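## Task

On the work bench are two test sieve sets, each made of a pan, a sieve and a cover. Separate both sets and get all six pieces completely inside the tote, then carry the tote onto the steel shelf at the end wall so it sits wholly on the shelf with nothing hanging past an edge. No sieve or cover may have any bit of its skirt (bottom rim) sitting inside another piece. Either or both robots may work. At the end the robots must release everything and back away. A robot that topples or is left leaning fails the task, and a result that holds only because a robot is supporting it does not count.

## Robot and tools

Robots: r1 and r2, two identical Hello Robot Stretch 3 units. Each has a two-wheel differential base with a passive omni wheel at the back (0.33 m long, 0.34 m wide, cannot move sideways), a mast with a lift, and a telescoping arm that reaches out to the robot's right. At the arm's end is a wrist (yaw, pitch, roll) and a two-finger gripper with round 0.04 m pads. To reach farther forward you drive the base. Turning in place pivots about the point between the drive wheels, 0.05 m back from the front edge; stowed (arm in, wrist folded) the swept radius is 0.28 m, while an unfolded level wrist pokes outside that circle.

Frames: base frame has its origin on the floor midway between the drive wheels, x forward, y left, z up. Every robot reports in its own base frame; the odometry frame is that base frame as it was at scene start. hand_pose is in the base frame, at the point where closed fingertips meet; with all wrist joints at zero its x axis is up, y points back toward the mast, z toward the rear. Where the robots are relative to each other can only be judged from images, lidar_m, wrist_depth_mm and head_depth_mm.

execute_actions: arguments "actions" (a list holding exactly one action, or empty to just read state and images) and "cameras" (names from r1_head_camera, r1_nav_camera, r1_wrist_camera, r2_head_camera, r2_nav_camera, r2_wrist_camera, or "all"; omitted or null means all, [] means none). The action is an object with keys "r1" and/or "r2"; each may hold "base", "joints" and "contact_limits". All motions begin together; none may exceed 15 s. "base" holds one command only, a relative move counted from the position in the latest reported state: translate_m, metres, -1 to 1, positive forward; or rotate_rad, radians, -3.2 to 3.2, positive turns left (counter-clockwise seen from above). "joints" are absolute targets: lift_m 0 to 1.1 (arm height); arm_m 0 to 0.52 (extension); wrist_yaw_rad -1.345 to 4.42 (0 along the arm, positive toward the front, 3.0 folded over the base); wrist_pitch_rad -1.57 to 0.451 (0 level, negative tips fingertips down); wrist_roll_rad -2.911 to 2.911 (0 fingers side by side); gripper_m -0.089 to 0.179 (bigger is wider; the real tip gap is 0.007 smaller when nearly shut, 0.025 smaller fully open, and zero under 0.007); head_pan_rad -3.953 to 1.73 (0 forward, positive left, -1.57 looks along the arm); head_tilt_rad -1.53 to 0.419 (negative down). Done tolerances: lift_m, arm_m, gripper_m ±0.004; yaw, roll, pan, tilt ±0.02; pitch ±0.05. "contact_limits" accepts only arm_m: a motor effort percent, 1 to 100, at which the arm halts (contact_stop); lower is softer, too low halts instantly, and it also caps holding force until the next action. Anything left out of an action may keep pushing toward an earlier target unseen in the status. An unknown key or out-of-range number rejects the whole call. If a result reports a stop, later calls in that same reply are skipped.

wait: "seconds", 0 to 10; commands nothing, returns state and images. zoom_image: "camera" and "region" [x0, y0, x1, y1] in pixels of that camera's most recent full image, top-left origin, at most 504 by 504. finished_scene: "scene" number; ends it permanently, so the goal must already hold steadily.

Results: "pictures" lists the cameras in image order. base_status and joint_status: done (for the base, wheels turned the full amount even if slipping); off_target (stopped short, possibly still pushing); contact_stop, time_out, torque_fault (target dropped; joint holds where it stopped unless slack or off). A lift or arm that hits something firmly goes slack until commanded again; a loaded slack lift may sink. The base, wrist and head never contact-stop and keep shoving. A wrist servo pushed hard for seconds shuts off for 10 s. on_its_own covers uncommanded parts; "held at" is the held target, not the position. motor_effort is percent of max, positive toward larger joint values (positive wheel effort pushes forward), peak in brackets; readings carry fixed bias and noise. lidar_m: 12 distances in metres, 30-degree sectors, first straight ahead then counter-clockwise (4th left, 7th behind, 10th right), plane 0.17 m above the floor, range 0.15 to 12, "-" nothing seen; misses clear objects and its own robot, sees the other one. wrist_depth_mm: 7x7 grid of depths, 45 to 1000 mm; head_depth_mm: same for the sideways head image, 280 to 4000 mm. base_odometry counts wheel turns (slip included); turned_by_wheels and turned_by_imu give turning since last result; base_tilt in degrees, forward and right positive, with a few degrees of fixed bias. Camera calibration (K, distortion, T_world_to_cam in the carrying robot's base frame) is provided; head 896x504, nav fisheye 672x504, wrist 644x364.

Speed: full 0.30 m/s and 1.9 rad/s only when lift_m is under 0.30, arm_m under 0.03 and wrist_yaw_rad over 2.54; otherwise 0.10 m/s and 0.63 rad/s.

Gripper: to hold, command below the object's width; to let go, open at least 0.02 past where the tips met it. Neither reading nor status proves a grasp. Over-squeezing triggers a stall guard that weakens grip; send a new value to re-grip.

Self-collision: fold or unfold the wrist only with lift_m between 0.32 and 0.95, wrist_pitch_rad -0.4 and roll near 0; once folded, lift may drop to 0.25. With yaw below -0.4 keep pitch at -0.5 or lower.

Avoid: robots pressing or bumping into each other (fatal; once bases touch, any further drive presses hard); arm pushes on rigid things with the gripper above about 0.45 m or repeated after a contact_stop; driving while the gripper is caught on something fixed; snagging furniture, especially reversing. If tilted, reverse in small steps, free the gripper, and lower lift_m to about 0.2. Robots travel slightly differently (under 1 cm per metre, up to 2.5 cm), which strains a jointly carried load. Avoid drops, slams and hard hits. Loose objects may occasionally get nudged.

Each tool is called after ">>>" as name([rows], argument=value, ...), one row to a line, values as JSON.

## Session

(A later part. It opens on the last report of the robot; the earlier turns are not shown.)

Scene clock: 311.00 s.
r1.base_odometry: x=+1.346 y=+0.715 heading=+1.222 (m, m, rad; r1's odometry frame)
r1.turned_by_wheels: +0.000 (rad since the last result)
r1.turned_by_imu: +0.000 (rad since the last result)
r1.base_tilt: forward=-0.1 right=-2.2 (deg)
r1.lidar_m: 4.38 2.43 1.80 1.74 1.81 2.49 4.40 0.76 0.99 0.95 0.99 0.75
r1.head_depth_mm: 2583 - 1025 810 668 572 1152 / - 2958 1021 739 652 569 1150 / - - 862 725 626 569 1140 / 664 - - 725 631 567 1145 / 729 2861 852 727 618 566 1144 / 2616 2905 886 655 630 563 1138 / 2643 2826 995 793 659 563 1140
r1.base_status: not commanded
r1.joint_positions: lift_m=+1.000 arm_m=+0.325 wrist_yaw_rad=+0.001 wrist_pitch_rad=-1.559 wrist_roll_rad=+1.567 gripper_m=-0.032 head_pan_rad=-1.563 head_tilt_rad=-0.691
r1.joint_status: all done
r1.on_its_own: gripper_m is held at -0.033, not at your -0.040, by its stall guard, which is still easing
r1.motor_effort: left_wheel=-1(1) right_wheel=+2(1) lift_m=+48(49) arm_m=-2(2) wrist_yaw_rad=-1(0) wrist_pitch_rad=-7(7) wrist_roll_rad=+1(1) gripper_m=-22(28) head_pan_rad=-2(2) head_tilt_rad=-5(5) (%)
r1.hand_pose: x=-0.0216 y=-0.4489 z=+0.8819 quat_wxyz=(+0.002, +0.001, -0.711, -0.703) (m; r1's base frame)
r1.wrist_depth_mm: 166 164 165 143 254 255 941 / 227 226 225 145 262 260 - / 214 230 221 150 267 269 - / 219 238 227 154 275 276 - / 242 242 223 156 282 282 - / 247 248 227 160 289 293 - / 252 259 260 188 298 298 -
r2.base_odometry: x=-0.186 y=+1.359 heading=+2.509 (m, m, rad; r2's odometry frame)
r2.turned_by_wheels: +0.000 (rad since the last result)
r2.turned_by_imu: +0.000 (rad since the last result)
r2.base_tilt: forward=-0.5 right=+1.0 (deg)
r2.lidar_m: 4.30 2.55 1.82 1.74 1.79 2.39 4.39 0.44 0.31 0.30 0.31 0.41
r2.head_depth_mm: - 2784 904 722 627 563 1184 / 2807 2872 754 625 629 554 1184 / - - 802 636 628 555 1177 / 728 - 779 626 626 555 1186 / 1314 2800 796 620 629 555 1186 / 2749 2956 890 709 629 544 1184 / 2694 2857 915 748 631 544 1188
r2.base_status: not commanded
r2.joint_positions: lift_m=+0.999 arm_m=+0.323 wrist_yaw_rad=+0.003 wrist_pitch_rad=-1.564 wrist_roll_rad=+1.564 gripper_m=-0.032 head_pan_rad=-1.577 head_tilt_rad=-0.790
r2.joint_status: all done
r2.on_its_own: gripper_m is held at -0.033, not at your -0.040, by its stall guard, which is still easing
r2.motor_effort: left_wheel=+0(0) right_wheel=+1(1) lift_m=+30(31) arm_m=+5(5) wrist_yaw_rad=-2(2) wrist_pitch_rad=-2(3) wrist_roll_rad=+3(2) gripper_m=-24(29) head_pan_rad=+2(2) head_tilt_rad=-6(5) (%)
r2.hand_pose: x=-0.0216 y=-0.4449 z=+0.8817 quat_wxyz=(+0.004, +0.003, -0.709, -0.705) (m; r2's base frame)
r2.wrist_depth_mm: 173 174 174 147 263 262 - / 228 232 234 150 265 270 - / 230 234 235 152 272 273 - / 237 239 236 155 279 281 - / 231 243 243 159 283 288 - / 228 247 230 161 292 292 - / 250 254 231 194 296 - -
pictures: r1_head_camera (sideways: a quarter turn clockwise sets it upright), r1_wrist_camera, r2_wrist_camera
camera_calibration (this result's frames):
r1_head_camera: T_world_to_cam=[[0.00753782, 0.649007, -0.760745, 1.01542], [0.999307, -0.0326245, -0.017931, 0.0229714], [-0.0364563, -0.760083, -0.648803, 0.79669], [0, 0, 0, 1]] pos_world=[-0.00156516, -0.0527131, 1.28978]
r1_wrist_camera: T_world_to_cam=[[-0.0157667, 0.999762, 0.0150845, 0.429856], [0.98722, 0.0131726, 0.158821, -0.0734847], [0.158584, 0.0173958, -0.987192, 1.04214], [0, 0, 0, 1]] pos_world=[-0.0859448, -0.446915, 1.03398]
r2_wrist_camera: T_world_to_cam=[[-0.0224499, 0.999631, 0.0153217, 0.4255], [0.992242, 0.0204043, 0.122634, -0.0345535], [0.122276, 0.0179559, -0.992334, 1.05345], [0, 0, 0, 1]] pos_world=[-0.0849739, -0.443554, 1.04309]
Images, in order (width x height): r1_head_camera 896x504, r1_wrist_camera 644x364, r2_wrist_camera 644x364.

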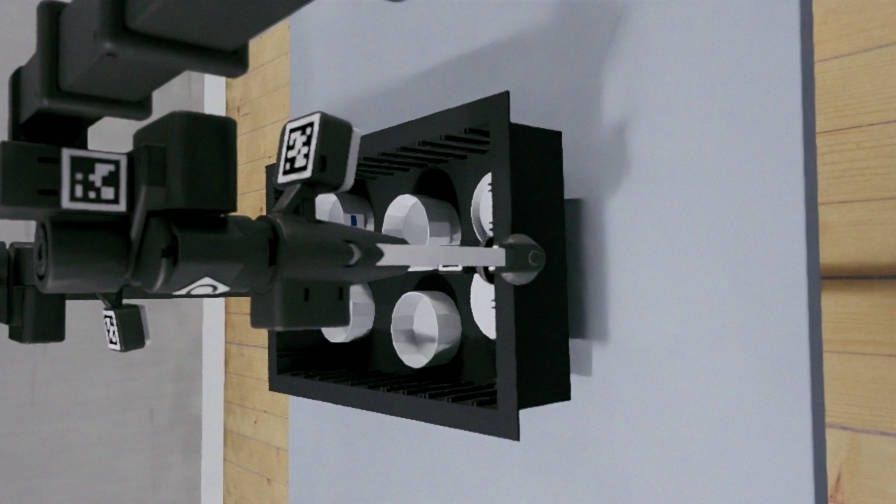

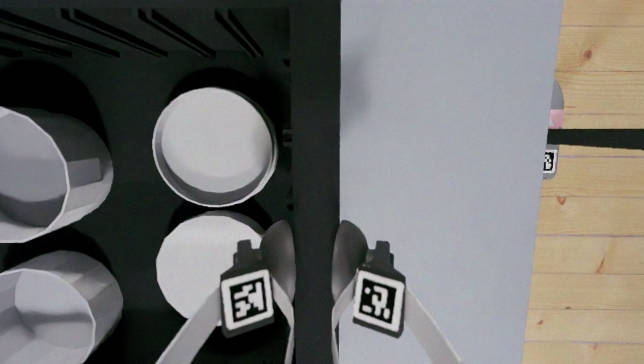

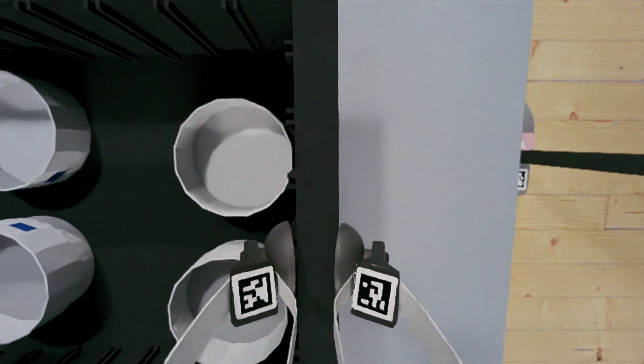

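>>> execute_actions([
  {"r1":{"base":{"translate_m":0.6},"joints":{"gripper_m":-0.025}},"r2":{"base":{"translate_m":-0.6},"joints":{"gripper_m":-0.025}}},
], cameras=["r1_wrist_camera","r2_wrist_camera"])

>>> execute_actions([
  {"r1":{"base":{"translate_m":0.9}},"r2":{"base":{"translate_m":-0.9}}},
], cameras=["r1_wrist_camera","r2_wrist_camera"])

Scene clock: 319.00 s.
r1.base_odometry: x=+1.551 y=+1.279 heading=+1.222 (m, m, rad; r1's odometry frame)
r1.turned_by_wheels: +0.000 (rad since the last result)
r1.turned_by_imu: -0.004 (rad since the last result)
r1.base_tilt: forward=-0.3 right=-2.3 (deg)
r1.lidar_m: 3.78 2.45 1.77 1.74 1.81 2.48 1.34 1.35 0.99 0.33 0.31 3.95
r1.head_depth_mm: 2537 - 1023 813 669 572 1171 / - 2908 1023 810 668 572 1174 / - - 945 805 666 568 1164 / 687 - - 802 666 567 1143 / 770 2852 955 797 661 567 1142 / 2611 2903 2342 797 662 565 609 / 2627 2913 2412 1935 1561 588 1131
r1.base_status: done
r1.joint_positions: lift_m=+1.000 arm_m=+0.325 wrist_yaw_rad=+0.001 wrist_pitch_rad=-1.561 wrist_roll_rad=+1.567 gripper_m=-0.024 head_pan_rad=-1.563 head_tilt_rad=-0.691
r1.joint_status: all done
r1.motor_effort: left_wheel=-1(4) right_wheel=+0(7) lift_m=+43(47) arm_m=-2(2) wrist_yaw_rad=-1(1) wrist_pitch_rad=-5(7) wrist_roll_rad=+1(1) gripper_m=-11(24) head_pan_rad=-1(2) head_tilt_rad=-5(5) (%)
r1.hand_pose: x=-0.0216 y=-0.4483 z=+0.8820 quat_wxyz=(+0.002, +0.001, -0.710, -0.704) (m; r1's base frame)
r1.wrist_depth_mm: 254 256 257 257 256 255 982 / 262 260 260 260 262 263 - / 266 266 268 267 268 267 - / 274 276 277 275 275 275 - / 283 281 281 280 280 286 - / 288 287 288 - 288 293 - / 297 296 297 299 296 297 -
r2.base_odometry: x=+0.298 y=+1.004 heading=+2.509 (m, m, rad; r2's odometry frame)
r2.turned_by_wheels: +0.000 (rad since the last result)
r2.turned_by_imu: +0.000 (rad since the last result)
r2.base_tilt: forward=-0.5 right=+1.0 (deg)
r2.lidar_m: 1.10 2.52 1.80 1.72 1.77 2.37 3.80 3.92 0.33 0.32 0.33 0.44
r2.head_depth_mm: - 2744 2256 1828 657 572 1183 / 2771 2863 2084 743 625 576 963 / - - 882 742 626 575 1182 / 743 - 885 724 628 564 1187 / 1345 2895 913 747 627 567 1183 / 2719 2879 914 745 630 567 1180 / 2731 2875 915 745 630 557 1188
r2.base_status: done
r2.joint_positions: lift_m=+1.000 arm_m=+0.323 wrist_yaw_rad=+0.002 wrist_pitch_rad=-1.569 wrist_roll_rad=+1.566 gripper_m=-0.024 head_pan_rad=-1.577 head_tilt_rad=-0.790
r2.joint_status: all done
r2.motor_effort: left_wheel=-1(5) right_wheel=+2(8) lift_m=+27(30) arm_m=+4(5) wrist_yaw_rad=-1(2) wrist_pitch_rad=+0(5) wrist_roll_rad=+2(2) gripper_m=-11(21) head_pan_rad=+2(2) head_tilt_rad=-6(5) (%)
r2.hand_pose: x=-0.0216 y=-0.4437 z=+0.8820 quat_wxyz=(+0.003, +0.002, -0.707, -0.707) (m; r2's base frame)
r2.wrist_depth_mm: 257 258 258 261 262 - - / 261 264 265 268 267 - - / 269 268 270 272 277 273 - / 273 274 276 277 278 282 - / 278 279 283 283 286 - - / 285 290 287 - 290 - - / 291 292 297 298 298 - -
pictures: r1_wrist_camera, r2_wrist_camera
camera_calibration (this result's frames):
r1_wrist_camera: T_world_to_cam=[[-0.0157665, 0.999722, 0.0175352, 0.427038], [0.98722, 0.0127831, 0.158851, -0.0737244], [0.158582, 0.0198157, -0.987147, 1.04337], [0, 0, 0, 1]] pos_world=[-0.085945, -0.446652, 1.03418]
r2_wrist_camera: T_world_to_cam=[[-0.019785, 0.999595, 0.0204322, 0.419766], [0.992293, 0.0171319, 0.122724, -0.0361678], [0.122325, 0.0227028, -0.99223, 1.05573], [0, 0, 0, 1]] pos_world=[-0.0849475, -0.442945, 1.04339]
Images, in order (width x height): r1_wrist_camera 644x364, r2_wrist_camera 644x364.

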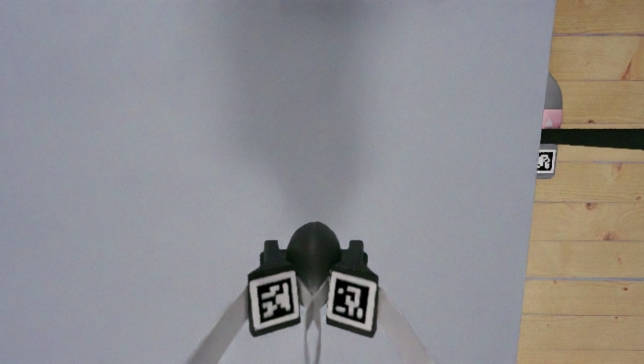

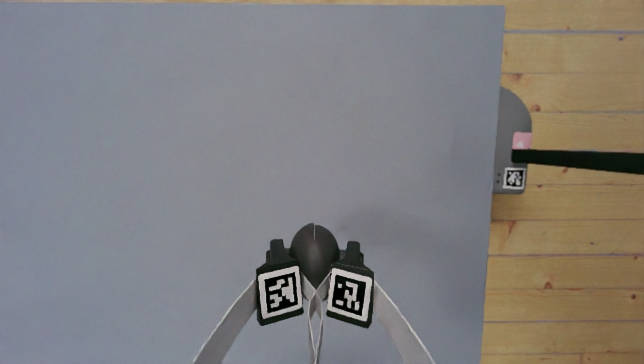

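Scene clock: 328.97 s.
r1.base_odometry: x=+1.859 y=+2.125 heading=+1.222 (m, m, rad; r1's odometry frame)
r1.turned_by_wheels: +0.000 (rad since the last result)
r1.turned_by_imu: -0.006 (rad since the last result)
r1.base_tilt: forward=-0.3 right=-2.2 (deg)
r1.lidar_m: 2.88 2.46 1.80 1.71 1.77 2.47 2.23 0.84 1.23 1.32 3.16 3.00
r1.head_depth_mm: 2587 - 2469 1955 1624 1396 1216 / - 2925 2464 1961 1625 1382 1212 / - - 2290 1954 1629 1391 1207 / 710 - - 1861 1618 1377 1203 / 779 2846 2287 1707 1623 1376 1205 / 2640 2888 2405 1927 1607 1377 1200 / 2604 2837 2420 1928 1591 1376 1205
r1.base_status: done
r1.joint_positions: lift_m=+1.000 arm_m=+0.325 wrist_yaw_rad=+0.001 wrist_pitch_rad=-1.561 wrist_roll_rad=+1.567 gripper_m=-0.024 head_pan_rad=-1.563 head_tilt_rad=-0.691
r1.joint_status: not commanded
r1.motor_effort: left_wheel=-1(5) right_wheel=+0(5) lift_m=+44(44) arm_m=-2(2) wrist_yaw_rad=-1(1) wrist_pitch_rad=-5(5) wrist_roll_rad=+1(1) gripper_m=-10(12) head_pan_rad=-2(2) head_tilt_rad=-6(5) (%)
r1.hand_pose: x=-0.0216 y=-0.4483 z=+0.8820 quat_wxyz=(+0.002, +0.001, -0.710, -0.704) (m; r1's base frame)
r1.wrist_depth_mm: 939 926 959 938 968 955 954 / 973 990 968 965 966 - - / 905 - - - - - - / 875 - - - - - - / - - - - - - - / - - - - - - - / - - - - - - -
r2.base_odometry: x=+1.023 y=+0.472 heading=+2.509 (m, m, rad; r2's odometry frame)
r2.turned_by_wheels: +0.000 (rad since the last result)
r2.turned_by_imu: -0.001 (rad since the last result)
r2.base_tilt: forward=-0.5 right=+1.0 (deg)
r2.lidar_m: 1.20 2.49 1.77 1.69 1.73 2.31 2.93 2.99 3.22 1.31 1.22 0.79
r2.head_depth_mm: - 2726 2234 1822 1540 1333 1181 / 2814 2836 2164 1829 1548 1337 1178 / - - 2179 1832 1547 1346 1182 / 774 - 2110 1689 1544 1343 1183 / 1375 2893 2173 1713 1543 1342 1184 / 2758 2938 2267 1843 1550 1348 1188 / 2747 2947 2275 1837 1559 1347 1189
r2.base_status: done
r2.joint_positions: lift_m=+1.000 arm_m=+0.323 wrist_yaw_rad=+0.002 wrist_pitch_rad=-1.569 wrist_roll_rad=+1.566 gripper_m=-0.024 head_pan_rad=-1.577 head_tilt_rad=-0.790
r2.joint_status: not commanded
r2.motor_effort: left_wheel=+0(5) right_wheel=+2(4) lift_m=+27(27) arm_m=+4(4) wrist_yaw_rad=-1(1) wrist_pitch_rad=+0(0) wrist_roll_rad=+2(2) gripper_m=-10(11) head_pan_rad=+3(2) head_tilt_rad=-6(6) (%)
r2.hand_pose: x=-0.0216 y=-0.4437 z=+0.8820 quat_wxyz=(+0.003, +0.002, -0.707, -0.707) (m; r2's base frame)
r2.wrist_depth_mm: 985 983 972 997 - 992 - / 979 997 - - - - - / - - - - - - - / 891 - - - - - - / 939 - - - - - - / - - - - - - - / - - - - - - -
pictures: r1_wrist_camera, r2_wrist_camera
camera_calibration (this result's frames):
r1_wrist_camera: T_world_to_cam=[[-0.0157663, 0.999722, 0.0175352, 0.427038], [0.98722, 0.0127829, 0.158851, -0.0737246], [0.158582, 0.0198156, -0.987147, 1.04337], [0, 0, 0, 1]] pos_world=[-0.085945, -0.446652, 1.03418]
r2_wrist_camera: T_world_to_cam=[[-0.0197847, 0.999595, 0.020432, 0.419766], [0.992293, 0.0171316, 0.122724, -0.0361679], [0.122325, 0.0227026, -0.99223, 1.05573], [0, 0, 0, 1]] pos_world=[-0.0849475, -0.442945, 1.04339]
Images, in order (width x height): r1_wrist_camera 644x364, r2_wrist_camera 644x364.

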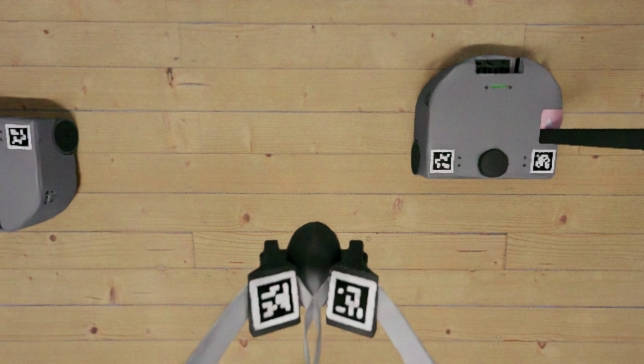

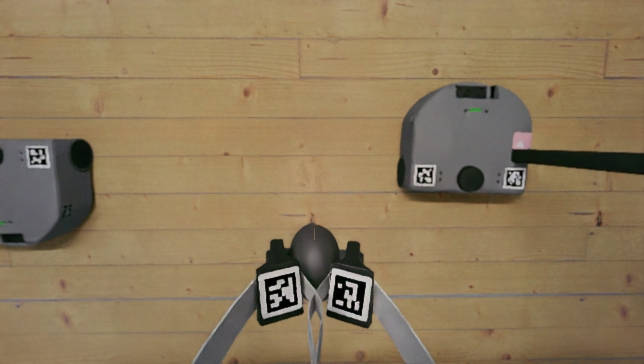

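>>> execute_actions([
  {"r1":{"base":{"rotate_rad":-0.015},"joints":{"lift_m":1.03,"gripper_m":0.06}},"r2":{"base":{"rotate_rad":0.03},"joints":{"lift_m":1.03,"gripper_m":0.06}}},
], cameras=[])

>>> execute_actions([
  {"r1":{"base":{"translate_m":-0.8}},"r2":{"base":{"translate_m":0.8}}},
], cameras=["r1_nav_camera"])

>>> execute_actions([
  {"r1":{"base":{"translate_m":-0.66},"joints":{"arm_m":0.35}},"r2":{"base":{"translate_m":0.66},"joints":{"arm_m":0.37}}},
], cameras=["r1_wrist_camera","r2_wrist_camera","r1_head_camera","r2_head_camera"])

Scene clock: 332.33 s.
r1.base_odometry: x=+1.859 y=+2.125 heading=+1.207 (m, m, rad; r1's odometry frame)
r1.turned_by_wheels: -0.015 (rad since the last result)
r1.turned_by_imu: -0.016 (rad since the last result)
r1.base_tilt: forward=-0.2 right=-2.2 (deg)
r1.lidar_m: 2.88 2.49 1.81 1.72 1.77 2.43 2.23 0.84 1.23 1.32 3.17 3.00
r1.head_depth_mm: - 3003 2472 1983 1631 1380 1210 / 2723 3002 2346 1963 1629 1383 1209 / - 3006 2370 1948 1617 1382 1209 / - - - 1889 1605 1384 1203 / 1281 2832 2351 1712 1612 1377 1213 / 2629 2840 2450 1939 1607 1371 1204 / 2629 2841 2421 1927 1609 1367 1194
r1.base_status: done
r1.joint_positions: lift_m=+1.030 arm_m=+0.325 wrist_yaw_rad=+0.001 wrist_pitch_rad=-1.562 wrist_roll_rad=+1.567 gripper_m=+0.060 head_pan_rad=-1.563 head_tilt_rad=-0.691
r1.joint_status: all done
r1.motor_effort: left_wheel=+1(5) right_wheel=+0(2) lift_m=+43(52) arm_m=-2(2) wrist_yaw_rad=-1(1) wrist_pitch_rad=-5(5) wrist_roll_rad=+1(1) gripper_m=+0(83) head_pan_rad=-2(2) head_tilt_rad=-5(5) (%)
r1.hand_pose: x=-0.0216 y=-0.4482 z=+0.9121 quat_wxyz=(+0.002, +0.001, -0.710, -0.704) (m; r1's base frame)
r1.wrist_depth_mm: - - - - - - - / - - - - - - - / 956 - - - - - - / 886 - - - - - - / - - - - - - - / - - - - - - - / - - - - - - -
r2.base_odometry: x=+1.023 y=+0.472 heading=+2.539 (m, m, rad; r2's odometry frame)
r2.turned_by_wheels: +0.030 (rad since the last result)
r2.turned_by_imu: +0.031 (rad since the last result)
r2.base_tilt: forward=-0.6 right=+1.0 (deg)
r2.lidar_m: 1.33 2.41 1.75 1.69 1.74 2.38 2.93 3.03 3.18 1.31 1.21 0.79
r2.head_depth_mm: 2868 2868 2254 1828 1541 1342 1179 / - 3021 2237 1817 1548 1346 1186 / - 2969 2237 1846 1553 1345 1186 / - - 2120 1688 1549 1342 1181 / 2821 2908 2260 1702 1546 1343 1188 / 2816 2945 2280 1819 1550 1340 1186 / 2782 2905 2249 1829 1556 1350 1192
r2.base_status: done
r2.joint_positions: lift_m=+1.030 arm_m=+0.323 wrist_yaw_rad=+0.001 wrist_pitch_rad=-1.569 wrist_roll_rad=+1.566 gripper_m=+0.060 head_pan_rad=-1.577 head_tilt_rad=-0.790
r2.joint_status: all done
r2.motor_effort: left_wheel=-2(5) right_wheel=+3(7) lift_m=+26(27) arm_m=+4(4) wrist_yaw_rad=-2(1) wrist_pitch_rad=+0(0) wrist_roll_rad=+2(2) gripper_m=+1(80) head_pan_rad=+2(2) head_tilt_rad=-6(6) (%)
r2.hand_pose: x=-0.0216 y=-0.4437 z=+0.9120 quat_wxyz=(+0.003, +0.002, -0.707, -0.707) (m; r2's base frame)
r2.wrist_depth_mm: 978 - - - - - - / - - - - - - - / 973 - - - - - - / 917 - - - - - - / - - - - - - - / - - - - - - - / - - - - - - -
pictures: none
No camera images: the call's "cameras" was empty. Leave "cameras" out to get every camera's image.

Scene clock: 341.27 s.
r1.base_odometry: x=+1.574 y=+1.377 heading=+1.207 (m, m, rad; r1's odometry frame)
r1.turned_by_wheels: +0.000 (rad since the last result)
r1.turned_by_imu: +0.001 (rad since the last result)
r1.base_tilt: forward=+0.0 right=-2.2 (deg)
r1.lidar_m: 3.69 2.47 1.77 1.72 1.78 2.42 1.44 1.38 1.00 0.31 3.18 3.84
r1.head_depth_mm: - 3043 1024 811 672 571 1196 / 2711 3001 984 806 667 569 1192 / - 3006 982 806 668 568 1191 / - - - 816 664 567 1151 / 1308 2810 2212 824 679 566 702 / 2636 2863 2437 1931 1612 1377 1200 / 2617 2896 2433 1943 1595 1372 1210
r1.base_status: done
r1.joint_positions: lift_m=+1.030 arm_m=+0.325 wrist_yaw_rad=+0.001 wrist_pitch_rad=-1.562 wrist_roll_rad=+1.567 gripper_m=+0.060 head_pan_rad=-1.563 head_tilt_rad=-0.691
r1.joint_status: not commanded
r1.motor_effort: left_wheel=+2(3) right_wheel=+0(5) lift_m=+43(43) arm_m=-2(1) wrist_yaw_rad=-1(1) wrist_pitch_rad=-5(5) wrist_roll_rad=+1(1) gripper_m=+0(0) head_pan_rad=-3(3) head_tilt_rad=-5(6) (%)
r1.hand_pose: x=-0.0216 y=-0.4482 z=+0.9121 quat_wxyz=(+0.002, +0.001, -0.710, -0.704) (m; r1's base frame)
r1.wrist_depth_mm: 283 282 284 285 284 284 - / 291 291 289 292 291 292 - / 297 299 297 296 298 298 - / 305 303 306 303 305 309 - / 311 314 312 311 312 - - / - - - - - - - / - - - - - - -
r2.base_odometry: x=+0.364 y=+0.925 heading=+2.539 (m, m, rad; r2's odometry frame)
r2.turned_by_wheels: +0.000 (rad since the last result)
r2.turned_by_imu: +0.004 (rad since the last result)
r2.base_tilt: forward=-0.6 right=+1.1 (deg)
r2.lidar_m: 1.32 2.42 1.76 1.69 1.75 2.39 3.71 3.81 3.17 0.34 0.36 0.49
r2.head_depth_mm: 2866 2888 2242 1827 1542 1333 1183 / - 3044 2252 1820 1518 1314 1174 / - 2997 2052 740 626 661 1127 / - - 909 725 630 1271 1139 / 2763 2977 910 746 628 1271 1151 / 2786 2943 914 746 630 1274 1132 / 2772 2902 918 748 630 1274 1127
r2.base_status: done
r2.joint_positions: lift_m=+1.030 arm_m=+0.323 wrist_yaw_rad=+0.001 wrist_pitch_rad=-1.569 wrist_roll_rad=+1.566 gripper_m=+0.060 head_pan_rad=-1.577 head_tilt_rad=-0.790
r2.joint_status: not commanded
r2.motor_effort: left_wheel=-3(3) right_wheel=+3(8) lift_m=+27(27) arm_m=+4(4) wrist_yaw_rad=-1(1) wrist_pitch_rad=+0(0) wrist_roll_rad=+2(2) gripper_m=+1(1) head_pan_rad=+2(2) head_tilt_rad=-5(6) (%)
r2.hand_pose: x=-0.0216 y=-0.4437 z=+0.9120 quat_wxyz=(+0.003, +0.002, -0.707, -0.707) (m; r2's base frame)
r2.wrist_depth_mm: - - - - - - - / - - - - - - - / 296 299 300 303 303 - - / 302 304 306 307 309 - - / 310 312 314 312 317 - - / 315 319 323 321 - - - / 325 322 325 329 332 - -
pictures: r1_nav_camera (sideways: a quarter turn counterclockwise sets it upright)
camera_calibration (this result's frames):
r1_nav_camera: T_world_to_cam=[[-0.0386875, -0.672069, 0.739477, -0.919543], [-0.998589, -0.000935995, -0.0530942, 0.122318], [0.0363751, -0.740488, -0.671085, 0.828716], [0, 0, 0, 1]] pos_world=[0.0564257, -0.00422829, 1.24261]
Images, in order (width x height): r1_nav_camera 672x504.

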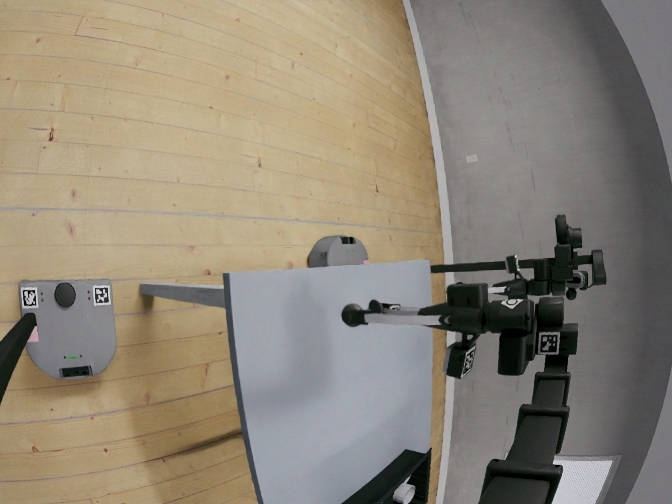

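Scene clock: 348.83 s.
r1.base_odometry: x=+1.339 y=+0.760 heading=+1.207 (m, m, rad; r1's odometry frame)
r1.turned_by_wheels: +0.000 (rad since the last result)
r1.turned_by_imu: +0.001 (rad since the last result)
r1.base_tilt: forward=-0.2 right=-2.1 (deg)
r1.lidar_m: 4.37 2.42 1.79 1.72 1.78 2.42 4.42 0.81 1.01 0.97 1.01 0.72
r1.head_depth_mm: - 2998 1022 811 671 572 1195 / 2715 2956 1017 738 651 570 1190 / - 2979 902 779 649 569 1185 / - - 914 777 645 566 1185 / 1316 2849 905 773 635 564 1186 / 2658 2932 1004 749 644 565 1178 / 2648 2887 999 794 659 564 1156
r1.base_status: done
r1.joint_positions: lift_m=+1.030 arm_m=+0.350 wrist_yaw_rad=+0.001 wrist_pitch_rad=-1.562 wrist_roll_rad=+1.567 gripper_m=+0.060 head_pan_rad=-1.563 head_tilt_rad=-0.691
r1.joint_status: all done
r1.motor_effort: left_wheel=+1(4) right_wheel=+1(4) lift_m=+43(43) arm_m=+2(2) wrist_yaw_rad=+0(1) wrist_pitch_rad=-6(5) wrist_roll_rad=+1(1) gripper_m=+0(1) head_pan_rad=-3(2) head_tilt_rad=-5(5) (%)
r1.hand_pose: x=-0.0216 y=-0.4727 z=+0.9121 quat_wxyz=(+0.002, +0.001, -0.710, -0.704) (m; r1's base frame)
r1.wrist_depth_mm: 245 245 254 260 284 285 - / 284 286 279 289 292 291 - / 276 278 284 294 294 298 - / 301 303 282 298 307 308 - / 307 306 286 311 314 315 - / 313 312 - 307 - 325 - / 262 260 244 240 335 - -
r2.base_odometry: x=-0.179 y=+1.300 heading=+2.539 (m, m, rad; r2's odometry frame)
r2.turned_by_wheels: +0.000 (rad since the last result)
r2.turned_by_imu: +0.003 (rad since the last result)
r2.base_tilt: forward=-0.5 right=+1.0 (deg)
r2.lidar_m: 4.36 2.42 1.75 1.70 1.76 2.41 4.37 0.49 0.36 0.34 0.36 0.49
r2.head_depth_mm: 2882 2926 904 740 627 1270 1140 / 2892 2795 883 688 628 1273 1146 / - 1083 848 690 627 1264 1146 / - - 898 673 629 1265 1148 / 2801 2918 867 684 628 1265 1128 / 2795 2922 890 705 629 1271 1128 / 2746 2924 916 748 630 579 1181
r2.base_status: done
r2.joint_positions: lift_m=+1.030 arm_m=+0.370 wrist_yaw_rad=+0.001 wrist_pitch_rad=-1.569 wrist_roll_rad=+1.566 gripper_m=+0.060 head_pan_rad=-1.577 head_tilt_rad=-0.790
r2.joint_status: all done
r2.motor_effort: left_wheel=-2(2) right_wheel=+3(8) lift_m=+27(27) arm_m=+4(7) wrist_yaw_rad=-1(2) wrist_pitch_rad=+0(0) wrist_roll_rad=+2(2) gripper_m=+0(2) head_pan_rad=+2(3) head_tilt_rad=-5(5) (%)
r2.hand_pose: x=-0.0216 y=-0.4907 z=+0.9120 quat_wxyz=(+0.002, +0.002, -0.707, -0.707) (m; r2's base frame)
r2.wrist_depth_mm: 282 283 285 285 292 290 - / 229 240 243 212 296 301 - / 293 293 294 298 307 304 - / 299 299 303 302 308 310 - / 293 306 307 296 317 - - / 292 317 303 296 322 - - / 293 294 280 280 331 - -
pictures: r1_head_camera (sideways: a quarter turn clockwise sets it upright), r1_wrist_camera, r2_head_camera (sideways: a quarter turn clockwise sets it upright), r2_wrist_camera
camera_calibration (this result's frames):
r1_head_camera: T_world_to_cam=[[0.00759967, 0.64909, -0.760673, 1.01532], [0.999304, -0.0327188, -0.0179355, 0.0229773], [-0.03653, -0.760007, -0.648887, 0.7968], [0, 0, 0, 1]] pos_world=[-0.00157025, -0.052711, 1.28978]
r1_wrist_camera: T_world_to_cam=[[-0.0157661, 0.999715, 0.017941, 0.450534], [0.98722, 0.0127183, 0.158855, -0.0782167], [0.158582, 0.0202163, -0.987139, 1.07367], [0, 0, 0, 1]] pos_world=[-0.085945, -0.471116, 1.06421]
r2_head_camera: T_world_to_cam=[[-0.000493059, 0.68542, -0.728148, 0.96472], [0.999812, -0.0137779, -0.0136464, 0.0135299], [-0.0193859, -0.728017, -0.685285, 0.846593], [0, 0, 0, 1]] pos_world=[0.00336019, -0.0447178, 1.2828]
r2_wrist_camera: T_world_to_cam=[[-0.0190595, 0.999616, 0.0201242, 0.466476], [0.992305, 0.0164496, 0.12272, -0.0393844], [0.122342, 0.0223083, -0.992237, 1.08638], [0, 0, 0, 1]] pos_world=[-0.0849372, -0.489884, 1.07339]
Images, in order (width x height): r1_head_camera 896x504, r1_wrist_camera 644x364, r2_head_camera 896x504, r2_wrist_camera 644x364.

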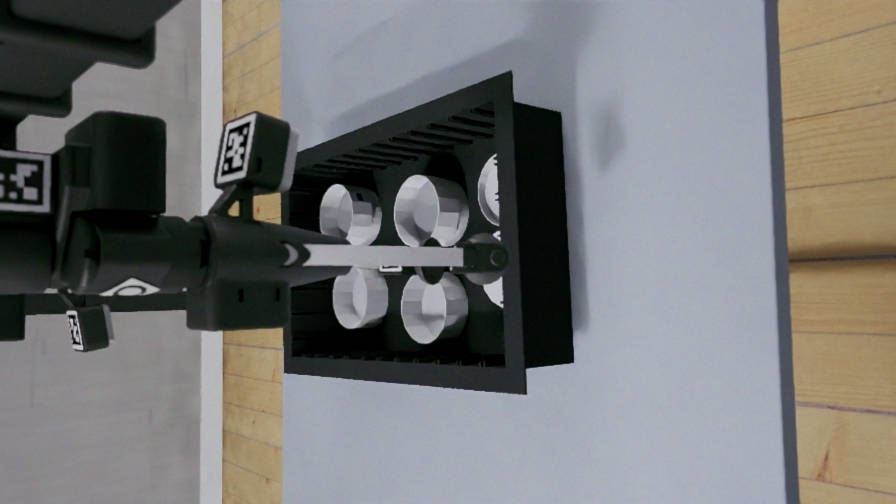

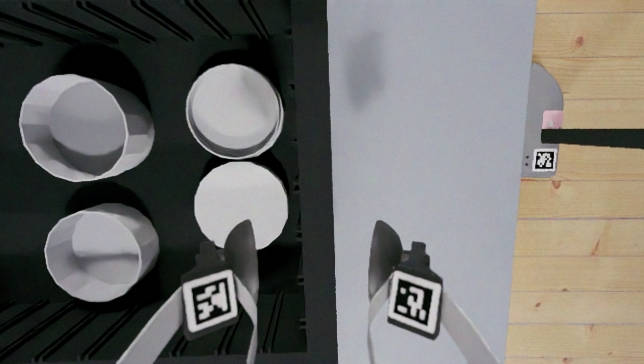

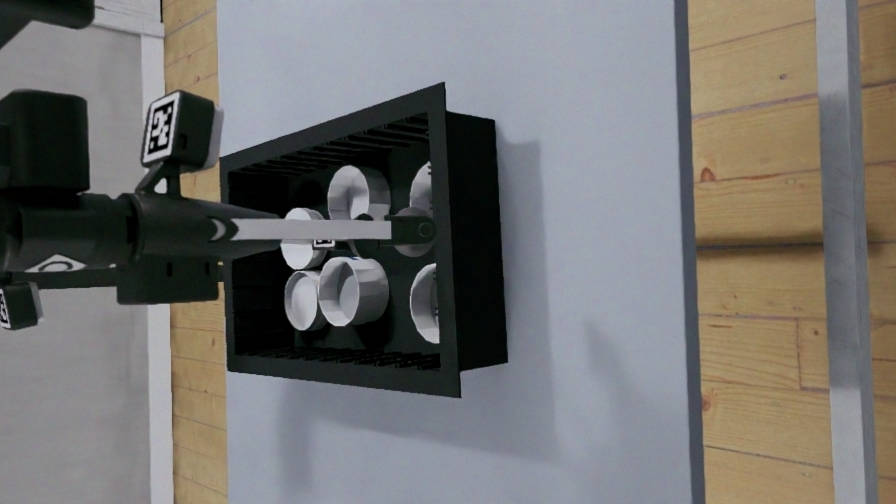

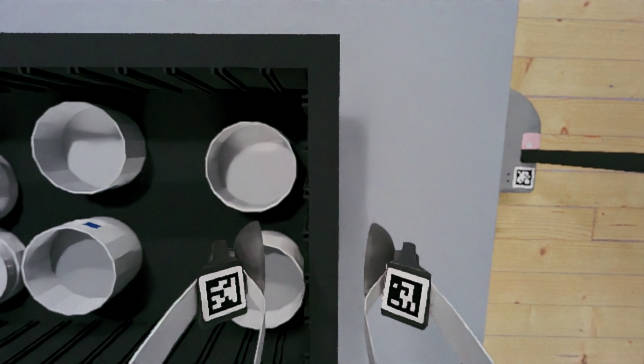

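>>> execute_actions([
  {"r1":{"base":{"translate_m":-0.027},"joints":{"arm_m":0.353,"lift_m":0.995}},"r2":{"base":{"translate_m":0.008},"joints":{"lift_m":0.995}}},
], cameras=[])

>>> execute_actions([
  {"r1":{"joints":{"lift_m":0.945}},"r2":{"joints":{"lift_m":0.945}}},
], cameras=["r1_wrist_camera","r2_wrist_camera"])

>>> execute_actions([
  {"r1":{"joints":{"gripper_m":-0.04,"arm_m":0.36}},"r2":{"joints":{"gripper_m":-0.04,"arm_m":0.373}}},
], cameras=["r1_wrist_camera","r2_wrist_camera","r1_head_camera","r2_head_camera"])

Scene clock: 352.53 s.
r1.base_odometry: x=+1.330 y=+0.735 heading=+1.207 (m, m, rad; r1's odometry frame)
r1.turned_by_wheels: +0.000 (rad since the last result)
r1.turned_by_imu: -0.001 (rad since the last result)
r1.base_tilt: forward=-0.1 right=-2.1 (deg)
r1.lidar_m: 4.39 2.43 1.79 1.72 1.78 2.42 4.41 0.78 1.01 0.97 1.01 0.75
r1.head_depth_mm: 2616 - 988 810 668 572 1197 / - 3002 1017 784 668 572 1187 / - 2959 909 760 649 567 1184 / 743 - - 796 649 567 1188 / 697 2846 914 773 635 567 1184 / 2637 2904 930 748 633 564 1177 / 2647 2874 996 793 657 562 1159
r1.base_status: done
r1.joint_positions: lift_m=+0.995 arm_m=+0.353 wrist_yaw_rad=+0.001 wrist_pitch_rad=-1.562 wrist_roll_rad=+1.567 gripper_m=+0.060 head_pan_rad=-1.563 head_tilt_rad=-0.691
r1.joint_status: all done
r1.motor_effort: left_wheel=+2(3) right_wheel=+0(5) lift_m=+32(33) arm_m=+2(3) wrist_yaw_rad=+0(1) wrist_pitch_rad=-5(5) wrist_roll_rad=+1(1) gripper_m=+0(1) head_pan_rad=-3(1) head_tilt_rad=-5(5) (%)
r1.hand_pose: x=-0.0216 y=-0.4756 z=+0.8775 quat_wxyz=(+0.002, +0.001, -0.710, -0.704) (m; r1's base frame)
r1.wrist_depth_mm: 169 169 169 172 252 253 923 / 254 255 255 248 258 258 972 / 244 260 250 255 264 264 - / 248 264 255 264 270 270 - / 272 273 252 251 276 279 - / 277 277 - 279 - 285 - / 272 284 286 280 289 290 -
r2.base_odometry: x=-0.186 y=+1.304 heading=+2.538 (m, m, rad; r2's odometry frame)
r2.turned_by_wheels: +0.000 (rad since the last result)
r2.turned_by_imu: +0.001 (rad since the last result)
r2.base_tilt: forward=-0.5 right=+1.1 (deg)
r2.lidar_m: 4.35 2.41 1.76 1.69 1.75 2.40 4.38 0.49 0.36 0.34 0.36 0.49
r2.head_depth_mm: - 2771 907 740 626 1264 1140 / 2818 3023 850 686 627 1268 1145 / - 3037 850 687 627 1268 1144 / - - 839 688 626 1270 1143 / 2723 2916 852 683 629 1271 1125 / 2790 2901 885 706 630 1269 1125 / 2775 2896 913 747 630 578 1190
r2.base_status: done
r2.joint_positions: lift_m=+0.995 arm_m=+0.370 wrist_yaw_rad=+0.001 wrist_pitch_rad=-1.569 wrist_roll_rad=+1.566 gripper_m=+0.060 head_pan_rad=-1.577 head_tilt_rad=-0.790
r2.joint_status: all done
r2.motor_effort: left_wheel=-2(4) right_wheel=+3(9) lift_m=+11(23) arm_m=+5(5) wrist_yaw_rad=-1(1) wrist_pitch_rad=+0(0) wrist_roll_rad=+2(2) gripper_m=+0(1) head_pan_rad=+2(3) head_tilt_rad=-6(5) (%)
r2.hand_pose: x=-0.0216 y=-0.4907 z=+0.8779 quat_wxyz=(+0.002, +0.002, -0.707, -0.707) (m; r2's base frame)
r2.wrist_depth_mm: 170 171 172 174 258 260 - / 241 256 261 241 262 265 - / 261 264 263 264 267 271 - / 264 269 267 264 275 272 - / 253 273 273 270 279 285 - / 259 280 266 263 285 292 - / 262 284 258 253 296 - -
pictures: none
No camera images: the call's "cameras" was empty. Leave "cameras" out to get every camera's image.

Scene clock: 353.83 s.
r1.base_odometry: x=+1.330 y=+0.735 heading=+1.207 (m, m, rad; r1's odometry frame)
r1.turned_by_wheels: +0.000 (rad since the last result)
r1.turned_by_imu: +0.000 (rad since the last result)
r1.base_tilt: forward=-0.1 right=-2.2 (deg)
r1.lidar_m: 4.38 2.43 1.79 1.72 1.77 2.43 4.41 0.78 1.01 0.97 1.01 0.75
r1.head_depth_mm: 2713 3011 - 787 654 572 1192 / 2668 - 998 787 667 569 1190 / 2655 - 914 756 651 568 1188 / 2564 - - 767 639 568 1186 / 708 1448 909 770 637 565 1186 / 2617 2920 934 748 631 566 1177 / 2645 2876 999 794 659 562 1164
r1.base_status: not commanded
r1.joint_positions: lift_m=+0.945 arm_m=+0.353 wrist_yaw_rad=+0.001 wrist_pitch_rad=-1.562 wrist_roll_rad=+1.567 gripper_m=+0.060 head_pan_rad=-1.563 head_tilt_rad=-0.691
r1.joint_status: all done
r1.motor_effort: left_wheel=+2(1) right_wheel=+0(0) lift_m=+32(35) arm_m=+2(2) wrist_yaw_rad=-1(2) wrist_pitch_rad=-5(5) wrist_roll_rad=+1(1) gripper_m=+0(0) head_pan_rad=-3(2) head_tilt_rad=-5(5) (%)
r1.hand_pose: x=-0.0216 y=-0.4756 z=+0.8274 quat_wxyz=(+0.002, +0.001, -0.710, -0.704) (m; r1's base frame)
r1.wrist_depth_mm: 160 164 169 123 205 206 207 / 207 207 206 126 212 210 211 / 204 212 201 130 216 216 216 / 194 217 206 133 219 220 222 / 223 222 203 136 225 226 - / 220 226 - 140 - 232 - / 231 234 235 144 238 239 -
r2.base_odometry: x=-0.186 y=+1.304 heading=+2.538 (m, m, rad; r2's odometry frame)
r2.turned_by_wheels: +0.000 (rad since the last result)
r2.turned_by_imu: +0.000 (rad since the last result)
r2.base_tilt: forward=-0.6 right=+1.0 (deg)
r2.lidar_m: 4.35 2.41 1.76 1.69 1.75 2.40 4.39 0.49 0.36 0.34 0.36 0.49
r2.head_depth_mm: 2774 - 852 741 627 1262 1146 / - 1083 879 687 628 1269 1143 / - - 847 688 627 1264 1140 / 781 - - 687 628 1268 1147 / 1380 2919 852 683 630 1266 1126 / 2814 2901 886 706 629 1272 1134 / 2797 2934 919 745 630 579 1188
r2.base_status: not commanded
r2.joint_positions: lift_m=+0.945 arm_m=+0.370 wrist_yaw_rad=+0.001 wrist_pitch_rad=-1.569 wrist_roll_rad=+1.566 gripper_m=+0.060 head_pan_rad=-1.577 head_tilt_rad=-0.790
r2.joint_status: all done
r2.motor_effort: left_wheel=-2(2) right_wheel=+3(3) lift_m=+11(12) arm_m=+5(6) wrist_yaw_rad=-1(1) wrist_pitch_rad=+0(0) wrist_roll_rad=+2(1) gripper_m=+1(1) head_pan_rad=+2(2) head_tilt_rad=-6(6) (%)
r2.hand_pose: x=-0.0216 y=-0.4907 z=+0.8279 quat_wxyz=(+0.002, +0.002, -0.707, -0.707) (m; r2's base frame)
r2.wrist_depth_mm: 154 153 155 126 209 211 941 / 207 209 209 129 215 215 973 / 207 212 214 131 219 221 988 / 216 217 216 135 225 224 - / 221 223 225 137 227 230 - / 209 227 213 141 235 234 - / 230 232 216 144 240 240 -
pictures: r1_wrist_camera, r2_wrist_camera
camera_calibration (this result's frames):
r1_wrist_camera: T_world_to_cam=[[-0.0157666, 0.999711, 0.0181309, 0.454846], [0.98722, 0.0126886, 0.158858, -0.0647507], [0.158582, 0.0204038, -0.987135, 0.990275], [0, 0, 0, 1]] pos_world=[-0.085945, -0.474099, 0.979574]
r2_wrist_camera: T_world_to_cam=[[-0.0190602, 0.999616, 0.0201169, 0.468177], [0.992305, 0.0164511, 0.12272, -0.029064], [0.122342, 0.0223012, -0.992237, 1.00294], [0, 0, 0, 1]] pos_world=[-0.0849372, -0.489886, 0.989301]
Images, in order (width x height): r1_wrist_camera 644x364, r2_wrist_camera 644x364.

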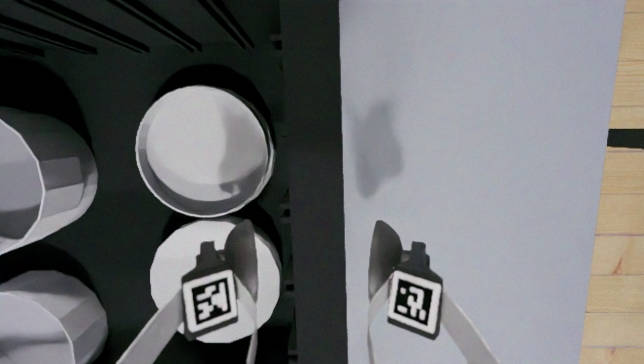

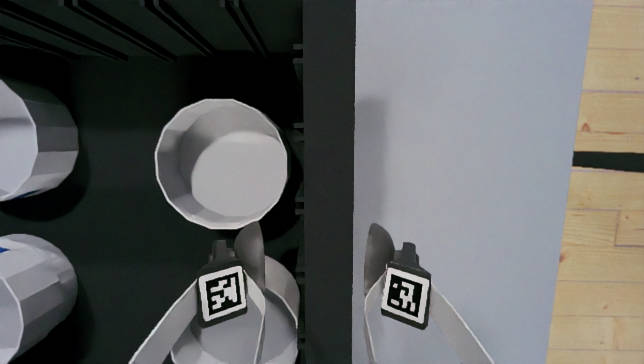

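Scene clock: 355.33 s.
r1.base_odometry: x=+1.330 y=+0.735 heading=+1.207 (m, m, rad; r1's odometry frame)
r1.turned_by_wheels: +0.000 (rad since the last result)
r1.turned_by_imu: +0.000 (rad since the last result)
r1.base_tilt: forward=-0.2 right=-2.4 (deg)
r1.lidar_m: 4.38 2.43 1.79 1.72 1.77 2.43 4.42 0.78 1.01 0.97 1.01 0.75
r1.head_depth_mm: 2707 2956 - 786 652 571 1194 / 2635 - 1014 787 667 572 1189 / 2675 - 912 759 650 569 1189 / 2560 - - 770 646 567 1188 / 706 1441 908 771 636 565 1186 / 2632 2894 933 744 630 563 1183 / 2618 2890 998 794 659 564 1155
r1.base_status: not commanded
r1.joint_positions: lift_m=+0.945 arm_m=+0.360 wrist_yaw_rad=+0.001 wrist_pitch_rad=-1.578 wrist_roll_rad=+1.567 gripper_m=-0.039 head_pan_rad=-1.563 head_tilt_rad=-0.691
r1.joint_status: all done
r1.motor_effort: left_wheel=+0(2) right_wheel=+0(1) lift_m=+35(35) arm_m=+3(2) wrist_yaw_rad=+0(1) wrist_pitch_rad=+4(5) wrist_roll_rad=+1(1) gripper_m=-28(100) head_pan_rad=-2(2) head_tilt_rad=-5(5) (%)
r1.hand_pose: x=-0.0216 y=-0.4783 z=+0.8277 quat_wxyz=(+0.002, +0.001, -0.704, -0.710) (m; r1's base frame)
r1.wrist_depth_mm: 161 163 167 123 207 208 210 / 203 204 204 126 210 213 215 / 201 208 199 128 217 218 220 / 192 213 204 133 220 224 227 / 220 219 201 136 228 228 - / 218 224 203 138 233 235 - / 227 230 235 143 240 242 -
r2.base_odometry: x=-0.186 y=+1.304 heading=+2.538 (m, m, rad; r2's odometry frame)
r2.turned_by_wheels: +0.000 (rad since the last result)
r2.turned_by_imu: +0.000 (rad since the last result)
r2.base_tilt: forward=-0.4 right=+1.0 (deg)
r2.lidar_m: 4.34 2.41 1.76 1.69 1.76 2.40 4.38 0.49 0.36 0.34 0.36 0.49
r2.head_depth_mm: 2785 - 856 742 625 1263 1139 / - 1085 880 688 626 1269 1144 / - - 845 683 625 1272 1141 / 782 - - 687 629 1271 1151 / 1380 2927 852 683 628 1264 1124 / 2798 2919 885 708 630 1284 1131 / 2757 2924 911 744 630 579 1187
r2.base_status: not commanded
r2.joint_positions: lift_m=+0.945 arm_m=+0.373 wrist_yaw_rad=+0.001 wrist_pitch_rad=-1.579 wrist_roll_rad=+1.566 gripper_m=-0.039 head_pan_rad=-1.577 head_tilt_rad=-0.790
r2.joint_status: all done
r2.motor_effort: left_wheel=-2(2) right_wheel=+3(3) lift_m=+13(13) arm_m=+4(4) wrist_yaw_rad=-2(1) wrist_pitch_rad=+5(6) wrist_roll_rad=+2(2) gripper_m=-26(99) head_pan_rad=+2(2) head_tilt_rad=-5(6) (%)
r2.hand_pose: x=-0.0216 y=-0.4912 z=+0.8281 quat_wxyz=(+0.002, +0.002, -0.704, -0.710) (m; r2's base frame)
r2.wrist_depth_mm: 154 144 154 126 212 213 954 / 206 208 210 129 215 218 - / 199 210 212 131 220 222 - / 213 215 217 135 225 227 - / 218 222 222 137 229 231 - / 213 225 209 139 237 238 - / 230 232 214 144 240 241 -
pictures: r1_head_camera (sideways: a quarter turn clockwise sets it upright), r1_wrist_camera, r2_head_camera (sideways: a quarter turn clockwise sets it upright), r2_wrist_camera
camera_calibration (this result's frames):
r1_head_camera: T_world_to_cam=[[0.00760106, 0.649091, -0.760673, 1.01532], [0.999304, -0.0327209, -0.0179355, 0.0229773], [-0.0365317, -0.760007, -0.648888, 0.796802], [0, 0, 0, 1]] pos_world=[-0.00157036, -0.0527109, 1.28978]
r1_wrist_camera: T_world_to_cam=[[-0.0157555, 0.999271, 0.0347749, 0.443542], [0.987222, 0.0100312, 0.159033, -0.0661758], [0.158568, 0.0368362, -0.986661, 0.998085], [0, 0, 0, 1]] pos_world=[-0.0859462, -0.479321, 0.979871]
r2_head_camera: T_world_to_cam=[[-0.000494938, 0.68542, -0.728148, 0.96472], [0.999812, -0.0137751, -0.0136464, 0.0135299], [-0.0193839, -0.728017, -0.685285, 0.846592], [0, 0, 0, 1]] pos_world=[0.00336032, -0.0447178, 1.2828]
r2_wrist_camera: T_world_to_cam=[[-0.019056, 0.99937, 0.0299265, 0.460411], [0.992306, 0.0152421, 0.122864, -0.0297889], [0.12233, 0.0320376, -0.991972, 1.00769], [0, 0, 0, 1]] pos_world=[-0.0849382, -0.491951, 0.989485]
Images, in order (width x height): r1_head_camera 896x504, r1_wrist_camera 644x364, r2_head_camera 896x504, r2_wrist_camera 644x364.

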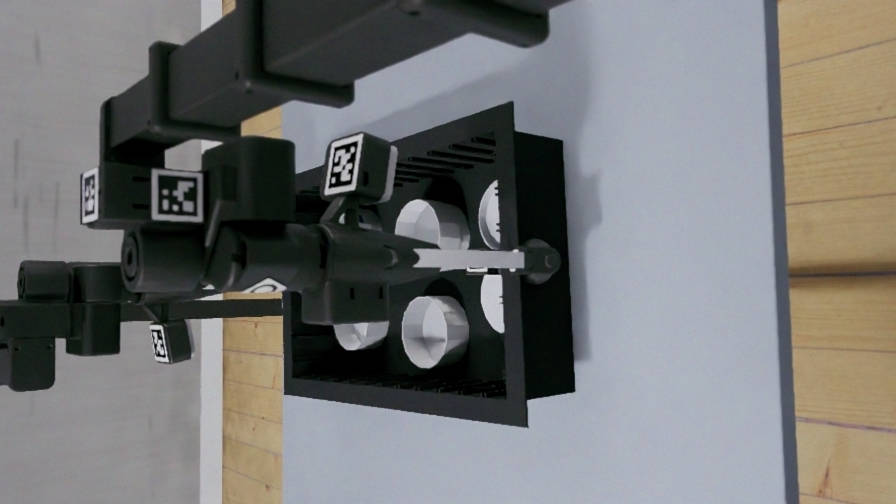

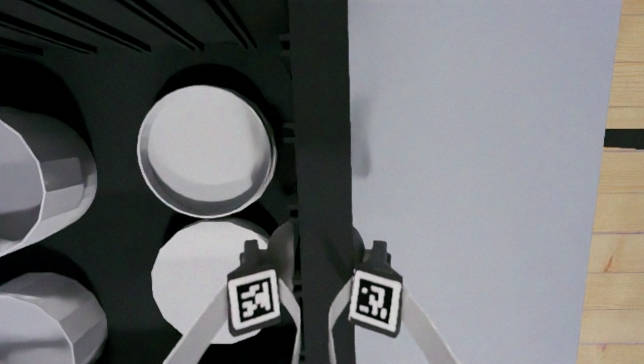

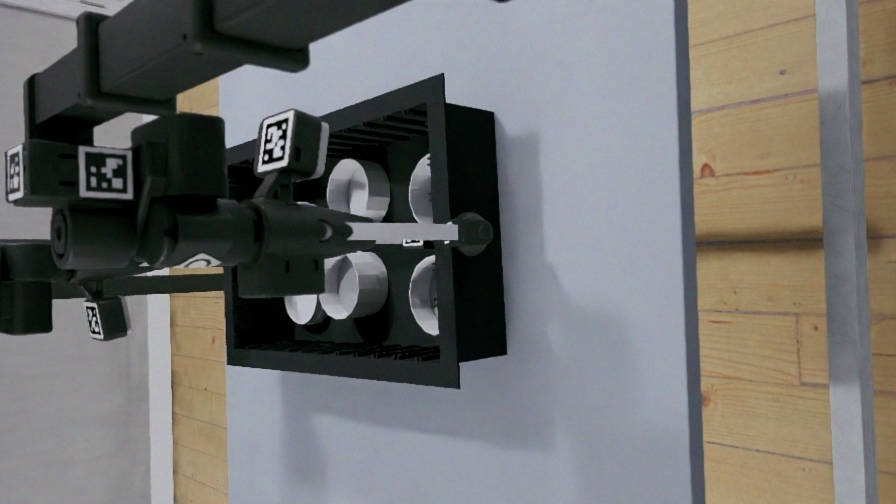

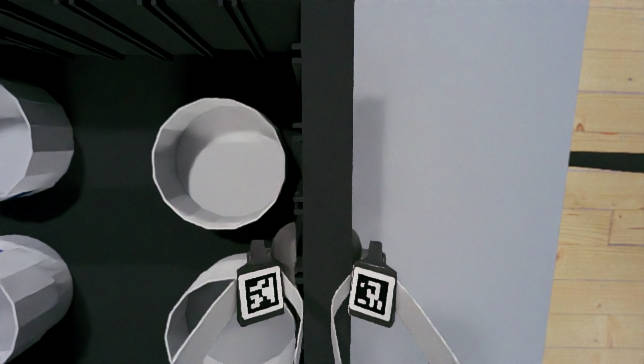

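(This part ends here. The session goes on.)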